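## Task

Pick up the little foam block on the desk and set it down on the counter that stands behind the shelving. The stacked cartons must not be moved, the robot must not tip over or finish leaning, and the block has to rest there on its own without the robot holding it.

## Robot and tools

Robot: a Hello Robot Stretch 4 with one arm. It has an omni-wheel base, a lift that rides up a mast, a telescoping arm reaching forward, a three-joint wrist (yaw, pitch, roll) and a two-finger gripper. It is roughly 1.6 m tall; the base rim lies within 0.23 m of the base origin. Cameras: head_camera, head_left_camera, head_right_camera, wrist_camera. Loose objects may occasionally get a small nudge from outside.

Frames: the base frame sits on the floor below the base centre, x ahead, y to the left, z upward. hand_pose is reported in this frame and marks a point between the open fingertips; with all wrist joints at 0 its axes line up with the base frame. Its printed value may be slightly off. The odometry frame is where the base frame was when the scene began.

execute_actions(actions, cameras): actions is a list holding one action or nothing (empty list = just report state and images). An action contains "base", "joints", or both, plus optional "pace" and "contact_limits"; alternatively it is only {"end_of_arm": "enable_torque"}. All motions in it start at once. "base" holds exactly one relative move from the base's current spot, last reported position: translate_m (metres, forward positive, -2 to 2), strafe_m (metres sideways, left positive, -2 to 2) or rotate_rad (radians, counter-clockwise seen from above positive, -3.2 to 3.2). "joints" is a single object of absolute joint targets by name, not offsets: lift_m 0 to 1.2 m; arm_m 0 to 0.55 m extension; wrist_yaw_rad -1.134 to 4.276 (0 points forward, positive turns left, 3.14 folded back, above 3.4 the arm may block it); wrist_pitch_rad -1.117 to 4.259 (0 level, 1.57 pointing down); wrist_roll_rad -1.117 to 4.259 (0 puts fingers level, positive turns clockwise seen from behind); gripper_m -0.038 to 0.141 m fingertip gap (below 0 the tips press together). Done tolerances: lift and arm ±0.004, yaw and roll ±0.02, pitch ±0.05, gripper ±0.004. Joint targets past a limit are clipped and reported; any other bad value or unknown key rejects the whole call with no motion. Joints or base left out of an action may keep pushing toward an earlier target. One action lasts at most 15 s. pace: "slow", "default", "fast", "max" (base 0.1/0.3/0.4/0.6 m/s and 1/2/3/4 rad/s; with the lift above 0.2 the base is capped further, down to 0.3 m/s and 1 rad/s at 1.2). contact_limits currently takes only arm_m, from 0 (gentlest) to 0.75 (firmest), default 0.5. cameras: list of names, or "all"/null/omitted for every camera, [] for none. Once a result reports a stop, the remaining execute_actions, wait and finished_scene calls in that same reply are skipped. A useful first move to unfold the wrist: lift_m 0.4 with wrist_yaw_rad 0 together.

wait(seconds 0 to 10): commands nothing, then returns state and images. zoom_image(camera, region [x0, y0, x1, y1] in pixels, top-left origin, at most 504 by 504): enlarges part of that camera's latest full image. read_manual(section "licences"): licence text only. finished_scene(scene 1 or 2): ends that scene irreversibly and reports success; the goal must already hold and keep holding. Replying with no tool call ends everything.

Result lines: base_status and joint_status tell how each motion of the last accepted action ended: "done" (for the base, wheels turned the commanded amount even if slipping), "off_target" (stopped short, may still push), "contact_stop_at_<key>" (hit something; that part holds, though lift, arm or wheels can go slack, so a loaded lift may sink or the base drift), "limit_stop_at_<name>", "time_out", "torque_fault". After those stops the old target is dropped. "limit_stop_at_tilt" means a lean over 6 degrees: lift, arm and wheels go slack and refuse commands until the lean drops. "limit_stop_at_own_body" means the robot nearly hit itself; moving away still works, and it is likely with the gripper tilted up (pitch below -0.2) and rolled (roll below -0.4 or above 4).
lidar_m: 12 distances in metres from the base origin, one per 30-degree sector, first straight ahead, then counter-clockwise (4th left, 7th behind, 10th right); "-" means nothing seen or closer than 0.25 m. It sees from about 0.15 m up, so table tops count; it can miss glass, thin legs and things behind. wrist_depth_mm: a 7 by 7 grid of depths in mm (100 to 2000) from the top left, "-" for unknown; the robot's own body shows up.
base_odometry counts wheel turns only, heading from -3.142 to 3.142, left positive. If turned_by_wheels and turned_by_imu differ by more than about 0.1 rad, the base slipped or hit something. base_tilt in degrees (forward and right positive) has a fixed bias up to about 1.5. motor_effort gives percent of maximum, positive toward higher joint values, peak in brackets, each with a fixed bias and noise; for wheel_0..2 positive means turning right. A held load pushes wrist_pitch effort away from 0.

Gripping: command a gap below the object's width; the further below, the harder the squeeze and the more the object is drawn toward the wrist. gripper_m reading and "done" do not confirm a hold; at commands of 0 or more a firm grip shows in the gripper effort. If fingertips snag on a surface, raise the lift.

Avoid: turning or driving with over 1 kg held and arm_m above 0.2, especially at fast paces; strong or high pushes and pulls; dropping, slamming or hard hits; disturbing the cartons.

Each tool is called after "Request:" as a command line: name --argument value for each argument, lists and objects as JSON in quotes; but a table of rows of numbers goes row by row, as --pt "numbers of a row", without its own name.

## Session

Request:
execute_actions --actions '[]'

Scene clock: 0.00 s.
base_odometry: x=+0.000 y=+0.000 heading=+0.000 (m, m, rad; odometry frame)
turned_by_wheels: +0.000 (rad since the last result)
turned_by_imu: +0.000 (rad since the last result)
base_tilt: forward=+0.3 right=-1.0 (deg)
lidar_m: 0.77 0.78 0.91 1.33 1.34 1.53 1.75 0.96 1.11 2.36 1.72 1.05
base_status: not commanded
joint_positions: lift_m=+0.264 arm_m=+0.001 wrist_yaw_rad=+3.127 wrist_pitch_rad=+0.017 wrist_roll_rad=-0.017 gripper_m=+0.057
joint_status: not commanded
motor_effort: lift_m=+19 arm_m=+0 wrist_yaw_rad=+0 wrist_pitch_rad=-4 wrist_roll_rad=+1 gripper_m=-2 wheel_0=+0 wheel_1=+0 wheel_2=+0 (%)
hand_pose: x=-0.1155 y=+0.0917 z=+0.4376 quat_wxyz=(+0.007, -0.009, -0.008, +1.000) (m; base frame)
wrist_depth_mm: - 134 1921 1983 - 1756 1336 / - 120 166 1983 - 1756 1366 / - 122 170 - - 1808 1366 / 137 137 1921 - - 1808 1397 / 227 1808 1921 - - 1808 1397 / 1281 1397 194 1464 196 1366 1308 / 591 991 1098 - 1042 946 960
pictures: head_camera, head_left_camera, head_right_camera, wrist_camera
Images, in order (width x height): head_camera 420x560, head_left_camera 420x672, head_right_camera 420x672, wrist_camera 616x392.

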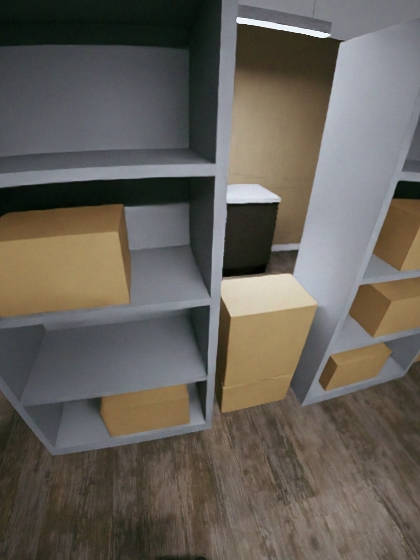

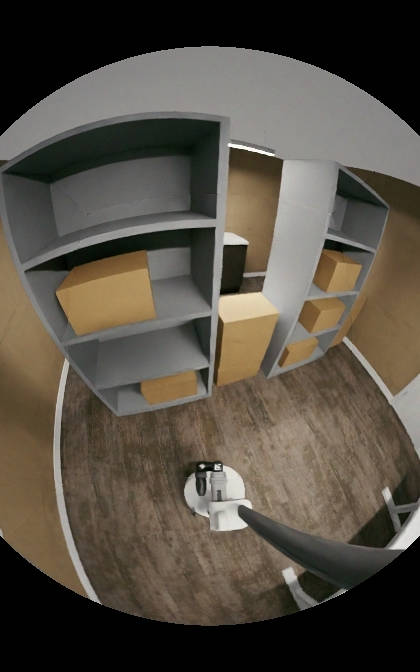

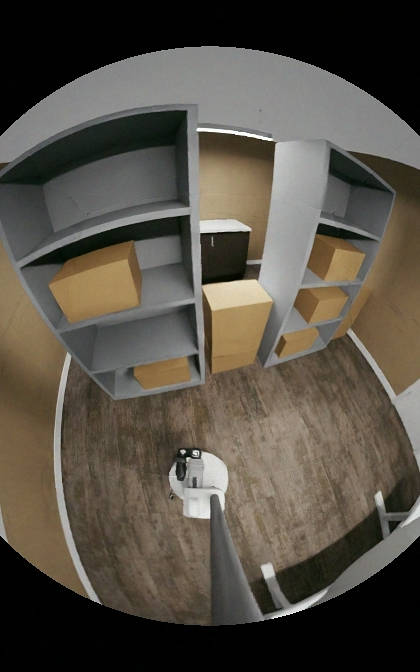

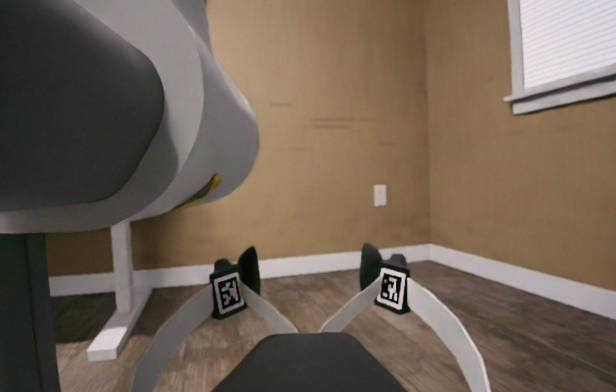

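Request:
execute_actions --actions '[{"base":{"rotate_rad":-2.4},"joints":{"lift_m":0.85,"wrist_yaw_rad":0,"wrist_pitch_rad":0.6,"gripper_m":0.141},"pace":"fast"}]'

Scene clock: 4.90 s.
base_odometry: x=+0.000 y=+0.000 heading=-2.400 (m, m, rad; odometry frame)
turned_by_wheels: -2.400 (rad since the last result)
turned_by_imu: -2.362 (rad since the last result)
base_tilt: forward=+0.4 right=-1.1 (deg)
lidar_m: 0.97 1.32 2.36 1.29 0.95 0.80 0.84 1.42 1.34 1.32 1.81 0.95
base_status: done
joint_positions: lift_m=+0.850 arm_m=+0.001 wrist_yaw_rad=+0.001 wrist_pitch_rad=+0.602 wrist_roll_rad=-0.017 gripper_m=+0.141
joint_status: all done
motor_effort: lift_m=+23(25) arm_m=+0(0) wrist_yaw_rad=-2(7) wrist_pitch_rad=-5(3) wrist_roll_rad=+2(2) gripper_m=-1(2) wheel_0=+1(10) wheel_1=+1(10) wheel_2=+1(10) (%)
hand_pose: x=+0.4095 y=-0.0873 z=+0.8646 quat_wxyz=(+0.955, -0.008, +0.296, +0.003) (m; base frame)
wrist_depth_mm: - 1537 1464 1464 1336 1281 1182 / - 1661 1042 931 917 1397 1281 / - - - 1921 1708 1537 1366 / 1863 1808 1808 1808 1708 1618 1499 / 1537 1499 1464 1499 1430 1464 1397 / 1281 1182 1205 1229 1182 1138 1205 / 1118 1098 1118 - 1118 1078 1060
pictures: head_camera, head_left_camera, head_right_camera, wrist_camera
Images, in order (width x height): head_camera 420x560, head_left_camera 420x672, head_right_camera 420x672, wrist_camera 616x392.

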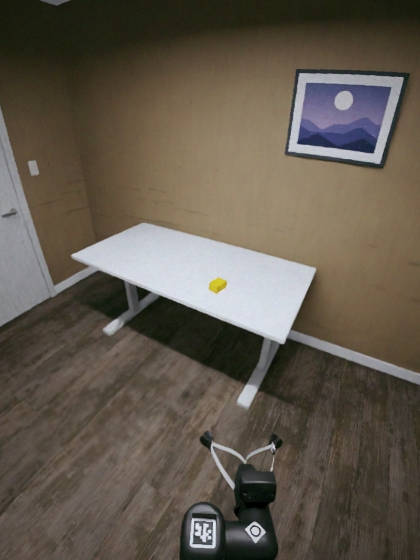

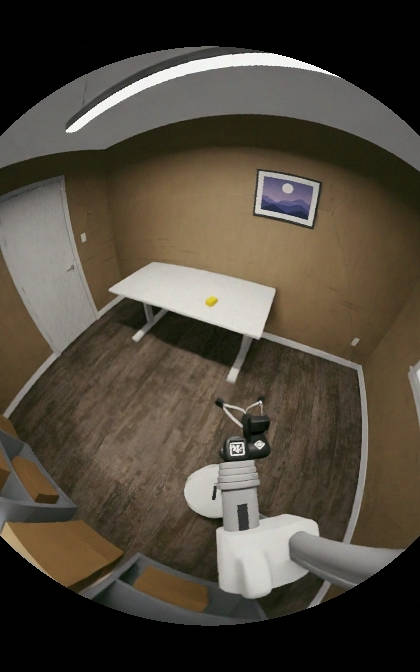

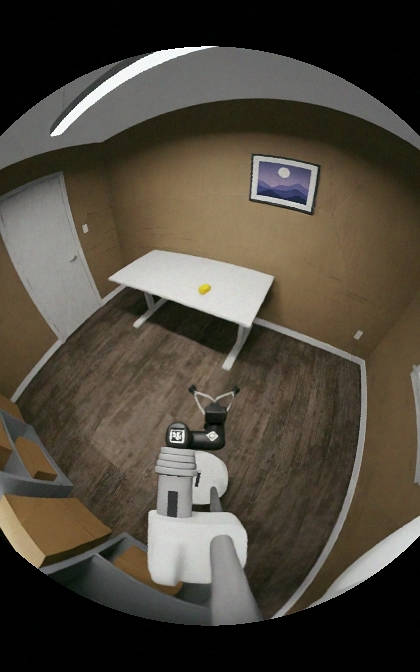

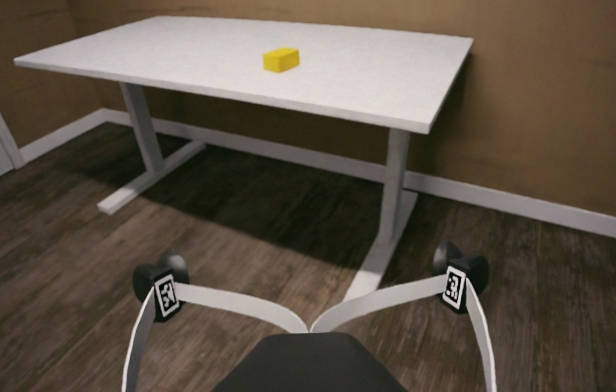

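Request:
execute_actions --actions '[{"base":{"strafe_m":0.22},"joints":{"wrist_yaw_rad":-0.6},"pace":"fast"}]' --cameras '[]'

Request:
execute_actions --actions '[{"base":{"translate_m":0.5},"joints":{"arm_m":0.4},"pace":"fast"}]' --cameras '["head_camera","wrist_camera"]'

Scene clock: 11.70 s.
base_odometry: x=+0.149 y=-0.162 heading=-2.400 (m, m, rad; odometry frame)
turned_by_wheels: +0.000 (rad since the last result)
turned_by_imu: -0.002 (rad since the last result)
base_tilt: forward=+0.3 right=-0.9 (deg)
lidar_m: 1.07 1.47 2.17 1.10 0.82 0.70 0.72 0.95 1.53 1.54 1.99 1.04
base_status: done
joint_positions: lift_m=+0.850 arm_m=+0.001 wrist_yaw_rad=-0.600 wrist_pitch_rad=+0.602 wrist_roll_rad=-0.017 gripper_m=+0.141
joint_status: all done
motor_effort: lift_m=+22(23) arm_m=+0(0) wrist_yaw_rad=-1(8) wrist_pitch_rad=-3(4) wrist_roll_rad=+2(1) gripper_m=-2(0) wheel_0=+2(9) wheel_1=-2(10) wheel_2=+1(2) (%)
hand_pose: x=+0.3186 y=-0.2064 z=+0.8646 quat_wxyz=(+0.913, +0.080, +0.286, -0.280) (m; base frame)
wrist_depth_mm: 1397 1430 1430 1576 1661 1756 1756 / 1042 976 960 1708 1808 1863 1863 / 1708 1708 1808 1863 1983 - 1983 / 1808 1808 1756 1863 1756 1756 1756 / 1499 1499 1464 1499 1499 1464 1430 / 1281 1182 1205 1229 1182 1160 1229 / 1118 1098 1138 - 1118 1078 1060
pictures: none
No camera images: the call's "cameras" was empty. Leave "cameras" out to get every camera's image.

Scene clock: 14.43 s.
base_odometry: x=-0.220 y=-0.500 heading=-2.400 (m, m, rad; odometry frame)
turned_by_wheels: +0.000 (rad since the last result)
turned_by_imu: +0.000 (rad since the last result)
base_tilt: forward=+0.3 right=-1.1 (deg)
lidar_m: 0.64 0.83 1.92 1.82 1.25 1.16 1.19 1.56 1.71 1.77 0.61 0.60
base_status: done
joint_positions: lift_m=+0.850 arm_m=+0.399 wrist_yaw_rad=-0.600 wrist_pitch_rad=+0.602 wrist_roll_rad=-0.017 gripper_m=+0.141
joint_status: all done
motor_effort: lift_m=+22(22) arm_m=+8(9) wrist_yaw_rad=-1(1) wrist_pitch_rad=-4(4) wrist_roll_rad=+2(1) gripper_m=-2(1) wheel_0=-1(6) wheel_1=-1(5) wheel_2=+0(14) (%)
hand_pose: x=+0.7165 y=-0.2064 z=+0.8646 quat_wxyz=(+0.913, +0.080, +0.286, -0.280) (m; base frame)
wrist_depth_mm: 723 750 788 809 831 878 891 / 778 820 831 866 878 931 976 / 723 707 699 676 676 668 1098 / 564 554 549 539 535 530 521 / 455 455 452 433 442 436 433 / 384 362 364 329 357 353 368 / 338 332 343 - 334 325 327
pictures: head_camera, wrist_camera
Images, in order (width x height): head_camera 420x560, wrist_camera 616x392.

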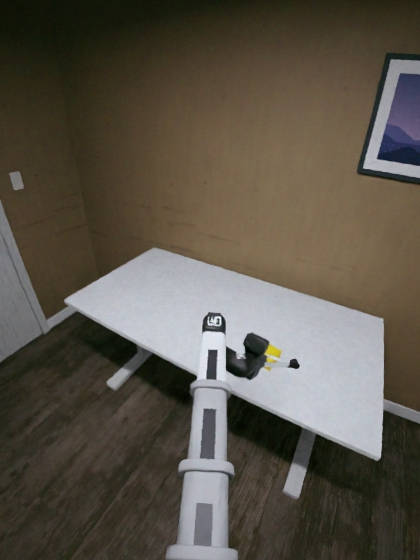

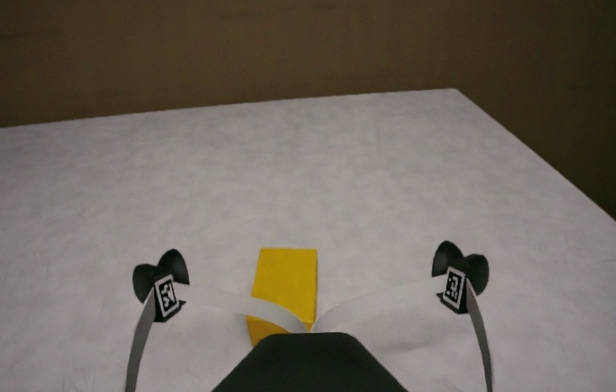

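Request:
execute_actions --actions '[{"base":{"strafe_m":-0.012},"joints":{"arm_m":0.455,"lift_m":0.74,"gripper_m":0.11}}]' --cameras '["wrist_camera"]'

Scene clock: 19.60 s.
base_odometry: x=-0.228 y=-0.491 heading=-2.400 (m, m, rad; odometry frame)
turned_by_wheels: +0.000 (rad since the last result)
turned_by_imu: -0.002 (rad since the last result)
base_tilt: forward=+0.4 right=-1.1 (deg)
lidar_m: 0.63 0.85 1.95 1.81 1.24 1.18 1.19 1.56 1.69 1.76 0.64 0.59
base_status: done
joint_positions: lift_m=+0.740 arm_m=+0.454 wrist_yaw_rad=-0.600 wrist_pitch_rad=+0.602 wrist_roll_rad=-0.017 gripper_m=+0.110
joint_status: all done
motor_effort: lift_m=+15(22) arm_m=+8(9) wrist_yaw_rad=+0(1) wrist_pitch_rad=-5(4) wrist_roll_rad=+2(2) gripper_m=+0(2) wheel_0=+1(4) wheel_1=-1(9) wheel_2=+0(1) (%)
hand_pose: x=+0.7713 y=-0.2064 z=+0.7552 quat_wxyz=(+0.913, +0.080, +0.286, -0.280) (m; base frame)
wrist_depth_mm: 676 699 732 750 778 798 831 / 668 634 621 603 597 591 878 / 473 462 452 445 442 436 433 / 366 362 359 278 349 345 343 / 300 298 286 229 290 286 283 / 253 245 219 214 233 237 241 / 221 219 224 - 220 212 212
pictures: wrist_camera
Images, in order (width x height): wrist_camera 616x392.

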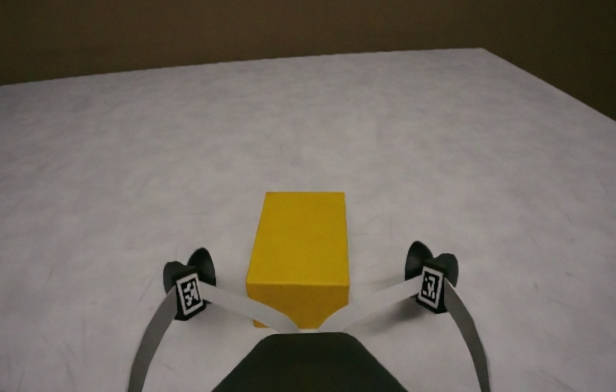

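Request:
execute_actions --actions '[{"joints":{"arm_m":0.475,"gripper_m":0.005}}]' --cameras '["wrist_camera"]'

Request:
execute_actions --actions '[{"joints":{"lift_m":0.79}}]' --cameras '["wrist_camera"]'

Scene clock: 25.23 s.
base_odometry: x=-0.228 y=-0.491 heading=-2.400 (m, m, rad; odometry frame)
turned_by_wheels: +0.000 (rad since the last result)
turned_by_imu: -0.002 (rad since the last result)
base_tilt: forward=+0.4 right=-1.0 (deg)
lidar_m: 0.62 0.84 1.95 1.80 1.25 1.18 1.21 1.57 1.72 1.75 0.63 0.60
base_status: not commanded
joint_positions: lift_m=+0.740 arm_m=+0.474 wrist_yaw_rad=-0.600 wrist_pitch_rad=+0.602 wrist_roll_rad=-0.017 gripper_m=+0.006
joint_status: all done
motor_effort: lift_m=+15(15) arm_m=+8(9) wrist_yaw_rad=+0(0) wrist_pitch_rad=-3(4) wrist_roll_rad=+2(1) gripper_m=-24(22) wheel_0=+1(1) wheel_1=-1(1) wheel_2=+0(1) (%)
hand_pose: x=+0.7913 y=-0.2064 z=+0.7552 quat_wxyz=(+0.913, +0.080, +0.286, -0.280) (m; base frame)
wrist_depth_mm: 661 683 715 732 768 788 809 / 668 640 621 603 597 591 866 / 473 462 455 445 439 433 433 / 366 364 357 353 349 345 342 / 300 297 296 217 279 286 282 / 253 245 185 186 184 236 240 / 220 213 224 - 220 211 212
pictures: wrist_camera
Images, in order (width x height): wrist_camera 616x392.

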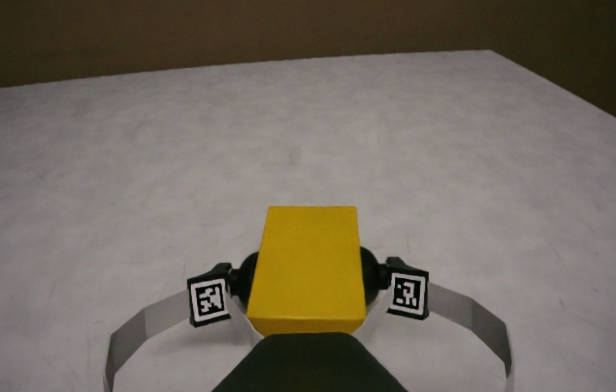

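Scene clock: 26.33 s.
base_odometry: x=-0.228 y=-0.491 heading=-2.400 (m, m, rad; odometry frame)
turned_by_wheels: +0.000 (rad since the last result)
turned_by_imu: +0.000 (rad since the last result)
base_tilt: forward=+0.3 right=-0.8 (deg)
lidar_m: 0.60 0.85 1.94 1.81 1.25 1.17 1.19 1.57 1.71 1.73 0.63 0.57
base_status: not commanded
joint_positions: lift_m=+0.790 arm_m=+0.474 wrist_yaw_rad=-0.600 wrist_pitch_rad=+0.602 wrist_roll_rad=-0.017 gripper_m=+0.006
joint_status: all done
motor_effort: lift_m=+24(24) arm_m=+8(8) wrist_yaw_rad=+0(0) wrist_pitch_rad=-5(4) wrist_roll_rad=+1(2) gripper_m=-25(24) wheel_0=+1(1) wheel_1=-1(1) wheel_2=+0(1) (%)
hand_pose: x=+0.7913 y=-0.2064 z=+0.8045 quat_wxyz=(+0.913, +0.080, +0.286, -0.280) (m; base frame)
wrist_depth_mm: 668 683 715 732 768 788 809 / 707 732 750 750 741 732 891 / 580 574 559 554 544 539 535 / 455 449 442 439 433 427 424 / 370 368 366 216 347 355 349 / 314 303 185 186 185 291 298 / 273 263 277 - 272 262 262
pictures: wrist_camera
Images, in order (width x height): wrist_camera 616x392.

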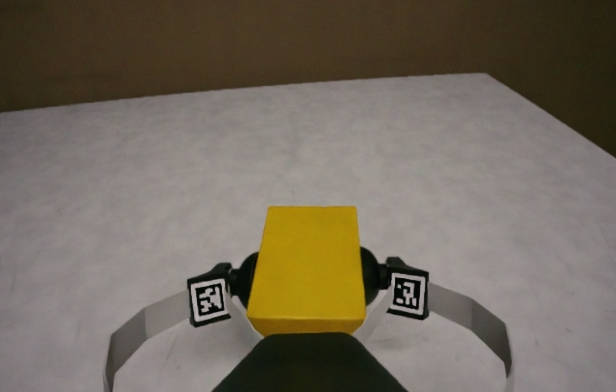

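Request:
execute_actions --actions '[{"base":{"rotate_rad":2.73},"joints":{"arm_m":0,"wrist_yaw_rad":0}}]' --cameras '[]'

Request:
execute_actions --actions '[{"base":{"strafe_m":1.35},"pace":"max","joints":{"lift_m":0.4}}]'

Scene clock: 34.77 s.
base_odometry: x=-0.228 y=-0.491 heading=+0.330 (m, m, rad; odometry frame)
turned_by_wheels: +2.730 (rad since the last result)
turned_by_imu: +2.683 (rad since the last result)
base_tilt: forward=+0.3 right=-1.0 (deg)
lidar_m: 1.14 1.22 1.77 1.72 1.82 0.62 0.61 0.64 0.94 1.94 1.57 1.26
base_status: done
joint_positions: lift_m=+0.790 arm_m=+0.002 wrist_yaw_rad=+0.000 wrist_pitch_rad=+0.602 wrist_roll_rad=-0.017 gripper_m=+0.006
joint_status: all done
motor_effort: lift_m=+23(24) arm_m=-9(10) wrist_yaw_rad=-1(8) wrist_pitch_rad=-5(4) wrist_roll_rad=+1(1) gripper_m=-25(25) wheel_0=-1(7) wheel_1=-1(9) wheel_2=+1(8) (%)
hand_pose: x=+0.4109 y=-0.0873 z=+0.8045 quat_wxyz=(+0.955, -0.008, +0.297, +0.003) (m; base frame)
wrist_depth_mm: 1336 1308 1160 976 946 976 1160 / 1336 1397 1182 1025 1025 1098 1098 / 1160 1255 1182 1160 1138 1098 1205 / 1430 1229 1205 1205 1308 1205 1160 / 1366 1366 1336 216 1336 1281 1255 / 1205 1182 185 186 184 1118 1138 / 1042 1008 1060 - 1042 1008 1008
pictures: none
No camera images: the call's "cameras" was empty. Leave "cameras" out to get every camera's image.

Scene clock: 39.27 s.
base_odometry: x=-0.665 y=+0.786 heading=+0.330 (m, m, rad; odometry frame)
turned_by_wheels: +0.000 (rad since the last result)
turned_by_imu: -0.003 (rad since the last result)
base_tilt: forward=+0.3 right=-1.0 (deg)
lidar_m: 1.32 0.54 0.38 0.35 0.39 0.56 1.32 1.40 1.20 3.28 1.68 1.24
base_status: done
joint_positions: lift_m=+0.400 arm_m=+0.002 wrist_yaw_rad=+0.000 wrist_pitch_rad=+0.602 wrist_roll_rad=-0.017 gripper_m=+0.006
joint_status: all done
motor_effort: lift_m=+17(21) arm_m=-8(9) wrist_yaw_rad=+0(1) wrist_pitch_rad=-6(6) wrist_roll_rad=+2(1) gripper_m=-24(24) wheel_0=+2(11) wheel_1=-1(11) wheel_2=+0(0) (%)
hand_pose: x=+0.4108 y=-0.0874 z=+0.4149 quat_wxyz=(+0.955, -0.008, +0.297, +0.003) (m; base frame)
wrist_depth_mm: 647 917 1708 - 1336 1336 1042 / 647 931 1537 1708 1464 1281 1008 / 661 931 1281 1255 1182 1118 1098 / 640 904 1025 1008 991 976 976 / 661 820 842 216 798 809 798 / 640 699 185 186 185 661 676 / 603 609 640 - 627 597 603
pictures: head_camera, head_left_camera, head_right_camera, wrist_camera
Images, in order (width x height): head_camera 420x560, head_left_camera 420x672, head_right_camera 420x672, wrist_camera 616x392.

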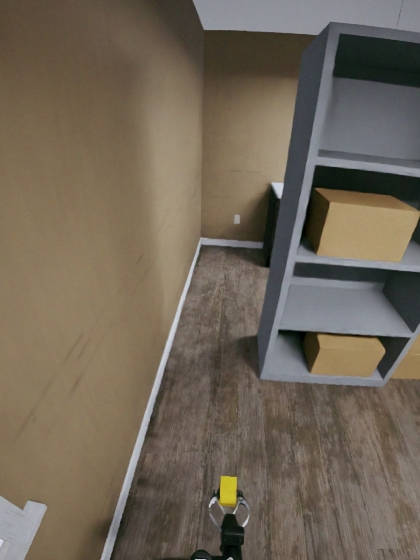

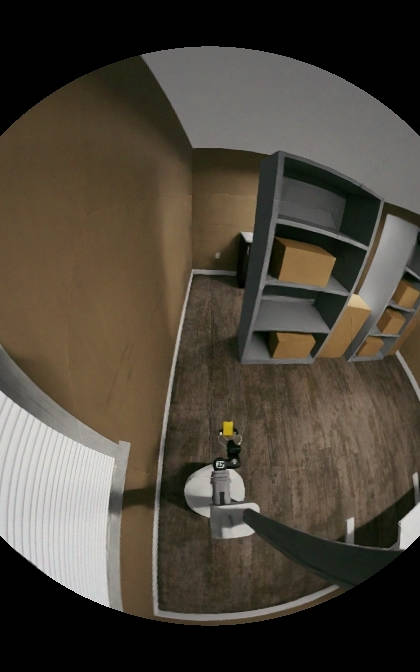

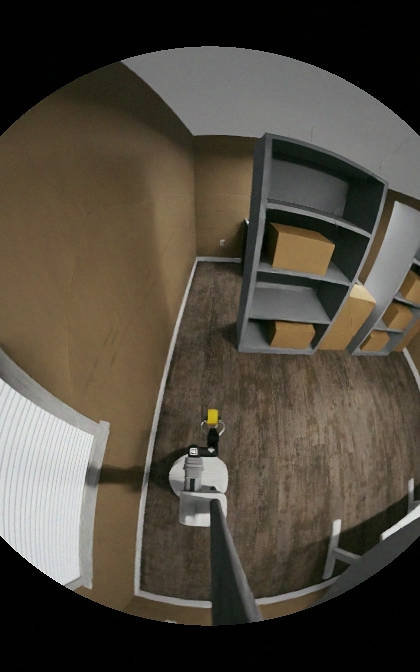

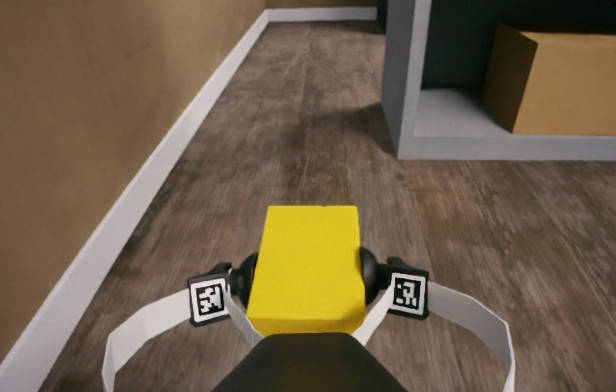

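Well centred compared with the previous scene.

Request:
execute_actions --actions '[{"base":{"translate_m":1.9},"joints":{"lift_m":1.03},"pace":"fast"}]' --cameras '[]'

Request:
execute_actions --actions '[{"base":{"rotate_rad":-0.55},"pace":"fast"}]'

Scene clock: 48.93 s.
base_odometry: x=+1.132 y=+1.402 heading=+0.330 (m, m, rad; odometry frame)
turned_by_wheels: +0.000 (rad since the last result)
turned_by_imu: +0.002 (rad since the last result)
base_tilt: forward=+0.4 right=-1.0 (deg)
lidar_m: 1.00 0.40 0.28 0.28 0.31 0.46 1.65 0.49 0.41 0.98 1.18 1.06
base_status: done
joint_positions: lift_m=+1.030 arm_m=+0.002 wrist_yaw_rad=+0.000 wrist_pitch_rad=+0.602 wrist_roll_rad=-0.017 gripper_m=+0.006
joint_status: all done
motor_effort: lift_m=+23(25) arm_m=-8(8) wrist_yaw_rad=+0(0) wrist_pitch_rad=-6(5) wrist_roll_rad=+1(1) gripper_m=-25(25) wheel_0=+1(8) wheel_1=+0(8) wheel_2=+2(11) (%)
hand_pose: x=+0.4108 y=-0.0874 z=+1.0444 quat_wxyz=(+0.955, -0.008, +0.297, +0.003) (m; base frame)
wrist_depth_mm: 504 715 1182 1182 1160 1160 1118 / 512 723 1255 1281 1281 1138 878 / 517 732 1336 1430 1397 1138 750 / 504 732 1366 1537 1576 1138 798 / 512 732 1078 217 1708 1138 891 / 512 634 185 186 185 1042 1042 / 508 676 1182 - 1308 1229 1229
pictures: none
No camera images: the call's "cameras" was empty. Leave "cameras" out to get every camera's image.

Scene clock: 50.43 s.
base_odometry: x=+1.132 y=+1.402 heading=-0.219 (m, m, rad; odometry frame)
turned_by_wheels: -0.550 (rad since the last result)
turned_by_imu: -0.541 (rad since the last result)
base_tilt: forward=+0.3 right=-1.0 (deg)
lidar_m: 1.01 1.09 0.42 0.30 0.28 0.30 0.46 1.38 0.49 0.42 0.85 1.21
base_status: done
joint_positions: lift_m=+1.030 arm_m=+0.002 wrist_yaw_rad=+0.000 wrist_pitch_rad=+0.602 wrist_roll_rad=-0.017 gripper_m=+0.006
joint_status: not commanded
motor_effort: lift_m=+23(23) arm_m=-8(8) wrist_yaw_rad=+0(0) wrist_pitch_rad=-5(5) wrist_roll_rad=+2(1) gripper_m=-25(25) wheel_0=+2(7) wheel_1=+2(6) wheel_2=+0(7) (%)
hand_pose: x=+0.4108 y=-0.0874 z=+1.0444 quat_wxyz=(+0.955, -0.008, +0.297, +0.003) (m; base frame)
wrist_depth_mm: 1042 1138 1281 1366 1308 1308 1397 / 1098 1229 1281 931 1008 1160 1397 / 1182 1308 1464 960 1098 1336 1618 / 1255 1430 1576 1008 1229 1537 1921 / 1397 1576 1708 217 1366 1661 1708 / 1397 1464 185 186 185 1397 1430 / 1255 1255 1336 - 1281 1229 1255
pictures: head_camera, head_left_camera, head_right_camera, wrist_camera
Images, in order (width x height): head_camera 420x560, head_left_camera 420x672, head_right_camera 420x672, wrist_camera 616x392.

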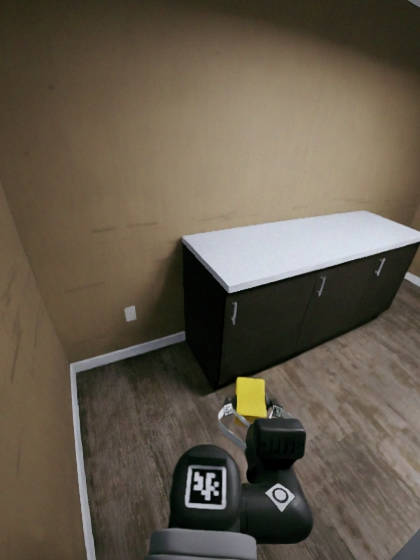

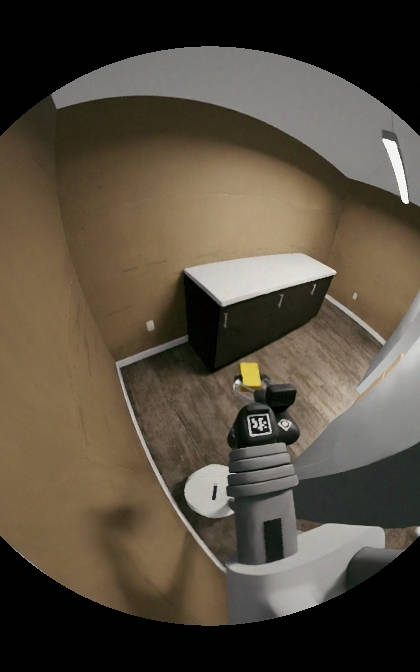

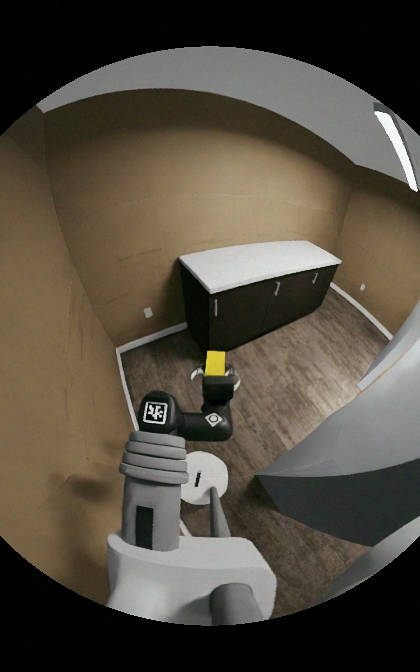

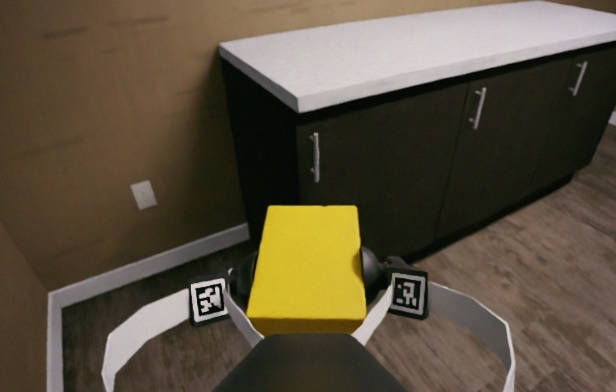

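Request:
execute_actions --actions '[{"base":{"translate_m":0.46},"joints":{"lift_m":0.98,"arm_m":0.53,"wrist_yaw_rad":-0.3},"pace":"fast"}]' --cameras '["head_camera","wrist_camera"]'

Scene clock: 55.63 s.
base_odometry: x=+1.581 y=+1.302 heading=-0.219 (m, m, rad; odometry frame)
turned_by_wheels: +0.000 (rad since the last result)
turned_by_imu: -0.001 (rad since the last result)
base_tilt: forward=+0.5 right=-1.1 (deg)
lidar_m: 0.57 1.07 0.70 0.54 0.50 0.55 0.77 0.62 0.61 0.87 1.74 0.68
base_status: done
joint_positions: lift_m=+0.980 arm_m=+0.529 wrist_yaw_rad=-0.300 wrist_pitch_rad=+0.602 wrist_roll_rad=-0.017 gripper_m=+0.006
joint_status: all done
motor_effort: lift_m=+16(22) arm_m=+8(9) wrist_yaw_rad=-1(5) wrist_pitch_rad=-5(6) wrist_roll_rad=+1(1) gripper_m=-26(22) wheel_0=+1(6) wheel_1=+2(6) wheel_2=+2(12) (%)
hand_pose: x=+0.9008 y=-0.1537 z=+0.9951 quat_wxyz=(+0.945, +0.036, +0.294, -0.140) (m; base frame)
wrist_depth_mm: 387 445 535 654 866 1025 1078 / 407 473 569 691 741 723 732 / 430 500 554 554 544 535 535 / 436 445 442 439 430 427 421 / 370 368 366 216 345 353 349 / 312 304 185 186 185 290 297 / 273 263 278 - 271 260 262
pictures: head_camera, wrist_camera
Images, in order (width x height): head_camera 420x560, wrist_camera 616x392.

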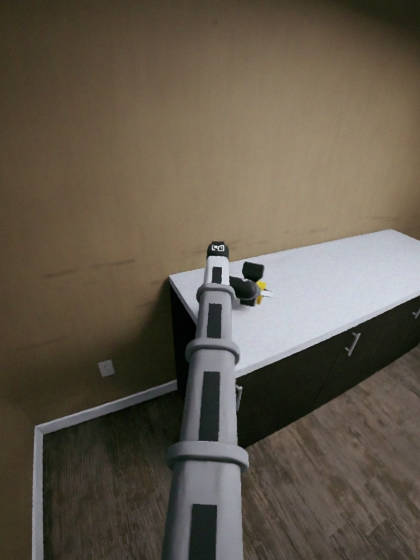

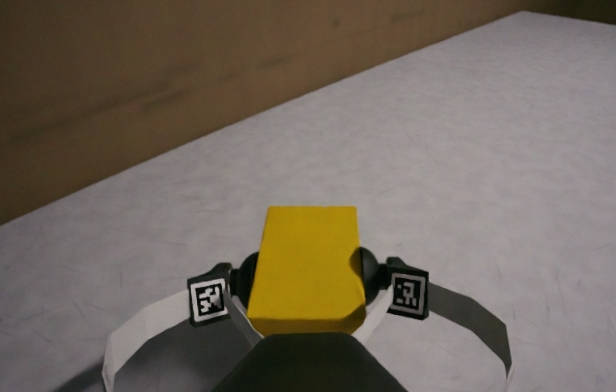

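Request:
execute_actions --actions '[{"joints":{"lift_m":0.93}}]' --cameras '[]'

Request:
execute_actions --actions '[{"joints":{"gripper_m":0.09}}]' --cameras '[]'

Request:
execute_actions --actions '[{"joints":{"lift_m":1.02},"pace":"fast"}]' --cameras '["wrist_camera"]'

Scene clock: 61.30 s.
base_odometry: x=+1.581 y=+1.302 heading=-0.219 (m, m, rad; odometry frame)
turned_by_wheels: +0.000 (rad since the last result)
turned_by_imu: -0.002 (rad since the last result)
base_tilt: forward=+0.4 right=-1.0 (deg)
lidar_m: 0.57 1.07 0.73 0.53 0.48 0.55 0.78 0.60 0.61 0.85 1.73 0.66
base_status: not commanded
joint_positions: lift_m=+0.930 arm_m=+0.529 wrist_yaw_rad=-0.300 wrist_pitch_rad=+0.602 wrist_roll_rad=-0.017 gripper_m=+0.006
joint_status: all done
motor_effort: lift_m=+15(16) arm_m=+8(8) wrist_yaw_rad=-1(1) wrist_pitch_rad=-4(5) wrist_roll_rad=+1(1) gripper_m=-23(23) wheel_0=+1(1) wheel_1=+2(2) wheel_2=+2(2) (%)
hand_pose: x=+0.9008 y=-0.1537 z=+0.9451 quat_wxyz=(+0.945, +0.036, +0.294, -0.140) (m; base frame)
wrist_depth_mm: 387 449 535 647 809 866 878 / 407 469 554 603 591 580 580 / 424 459 452 442 439 433 430 / 366 362 355 351 349 343 340 / 298 297 296 216 278 285 281 / 252 245 185 186 184 235 240 / 220 213 224 - 220 211 211
pictures: none
No camera images: the call's "cameras" was empty. Leave "cameras" out to get every camera's image.

Scene clock: 62.93 s.
base_odometry: x=+1.581 y=+1.302 heading=-0.219 (m, m, rad; odometry frame)
turned_by_wheels: +0.000 (rad since the last result)
turned_by_imu: -0.001 (rad since the last result)
base_tilt: forward=+0.3 right=-1.0 (deg)
lidar_m: 0.57 1.05 0.73 0.52 0.51 0.54 0.81 0.63 0.61 0.85 1.72 0.66
base_status: not commanded
joint_positions: lift_m=+0.930 arm_m=+0.529 wrist_yaw_rad=-0.300 wrist_pitch_rad=+0.602 wrist_roll_rad=-0.017 gripper_m=+0.090
joint_status: all done
motor_effort: lift_m=+15(15) arm_m=+8(8) wrist_yaw_rad=-1(1) wrist_pitch_rad=-5(5) wrist_roll_rad=+1(1) gripper_m=-3(24) wheel_0=+1(1) wheel_1=+2(2) wheel_2=+2(2) (%)
hand_pose: x=+0.9008 y=-0.1537 z=+0.9451 quat_wxyz=(+0.945, +0.036, +0.294, -0.140) (m; base frame)
wrist_depth_mm: 387 445 530 654 809 878 878 / 407 473 554 603 591 585 585 / 424 459 452 442 436 430 430 / 366 364 357 351 349 345 340 / 298 297 296 229 281 286 283 / 252 252 202 201 206 241 240 / 220 218 224 - 219 211 212
pictures: none
No camera images: the call's "cameras" was empty. Leave "cameras" out to get every camera's image.

Scene clock: 64.07 s.
base_odometry: x=+1.581 y=+1.302 heading=-0.219 (m, m, rad; odometry frame)
turned_by_wheels: +0.000 (rad since the last result)
turned_by_imu: +0.000 (rad since the last result)
base_tilt: forward=+0.4 right=-1.0 (deg)
lidar_m: 0.58 1.08 0.73 0.53 0.50 0.56 0.78 0.64 0.58 0.89 1.73 0.64
base_status: not commanded
joint_positions: lift_m=+1.020 arm_m=+0.529 wrist_yaw_rad=-0.300 wrist_pitch_rad=+0.602 wrist_roll_rad=-0.017 gripper_m=+0.090
joint_status: all done
motor_effort: lift_m=+23(26) arm_m=+8(8) wrist_yaw_rad=-1(1) wrist_pitch_rad=-4(5) wrist_roll_rad=+1(1) gripper_m=-1(2) wheel_0=+1(1) wheel_1=+2(2) wheel_2=+2(2) (%)
hand_pose: x=+0.9008 y=-0.1537 z=+1.0345 quat_wxyz=(+0.945, +0.036, +0.294, -0.140) (m; base frame)
wrist_depth_mm: 387 445 535 654 866 1138 1281 / 407 469 569 715 831 842 842 / 430 504 597 640 627 615 615 / 449 500 512 504 500 492 488 / 430 424 421 421 413 410 404 / 362 359 202 303 332 345 343 / 317 312 320 - 314 303 304
pictures: wrist_camera
Images, in order (width x height): wrist_camera 616x392.

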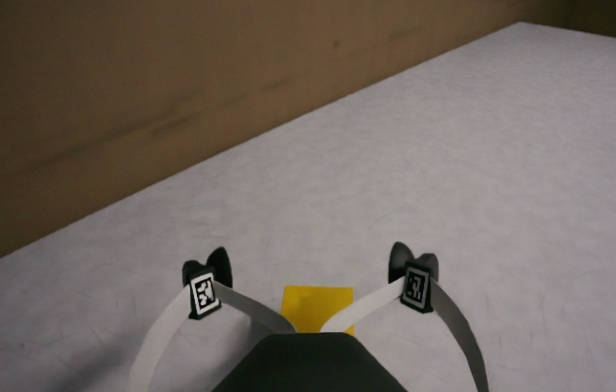

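Request:
finished_scene --scene 2

The scene is finished: the task was done.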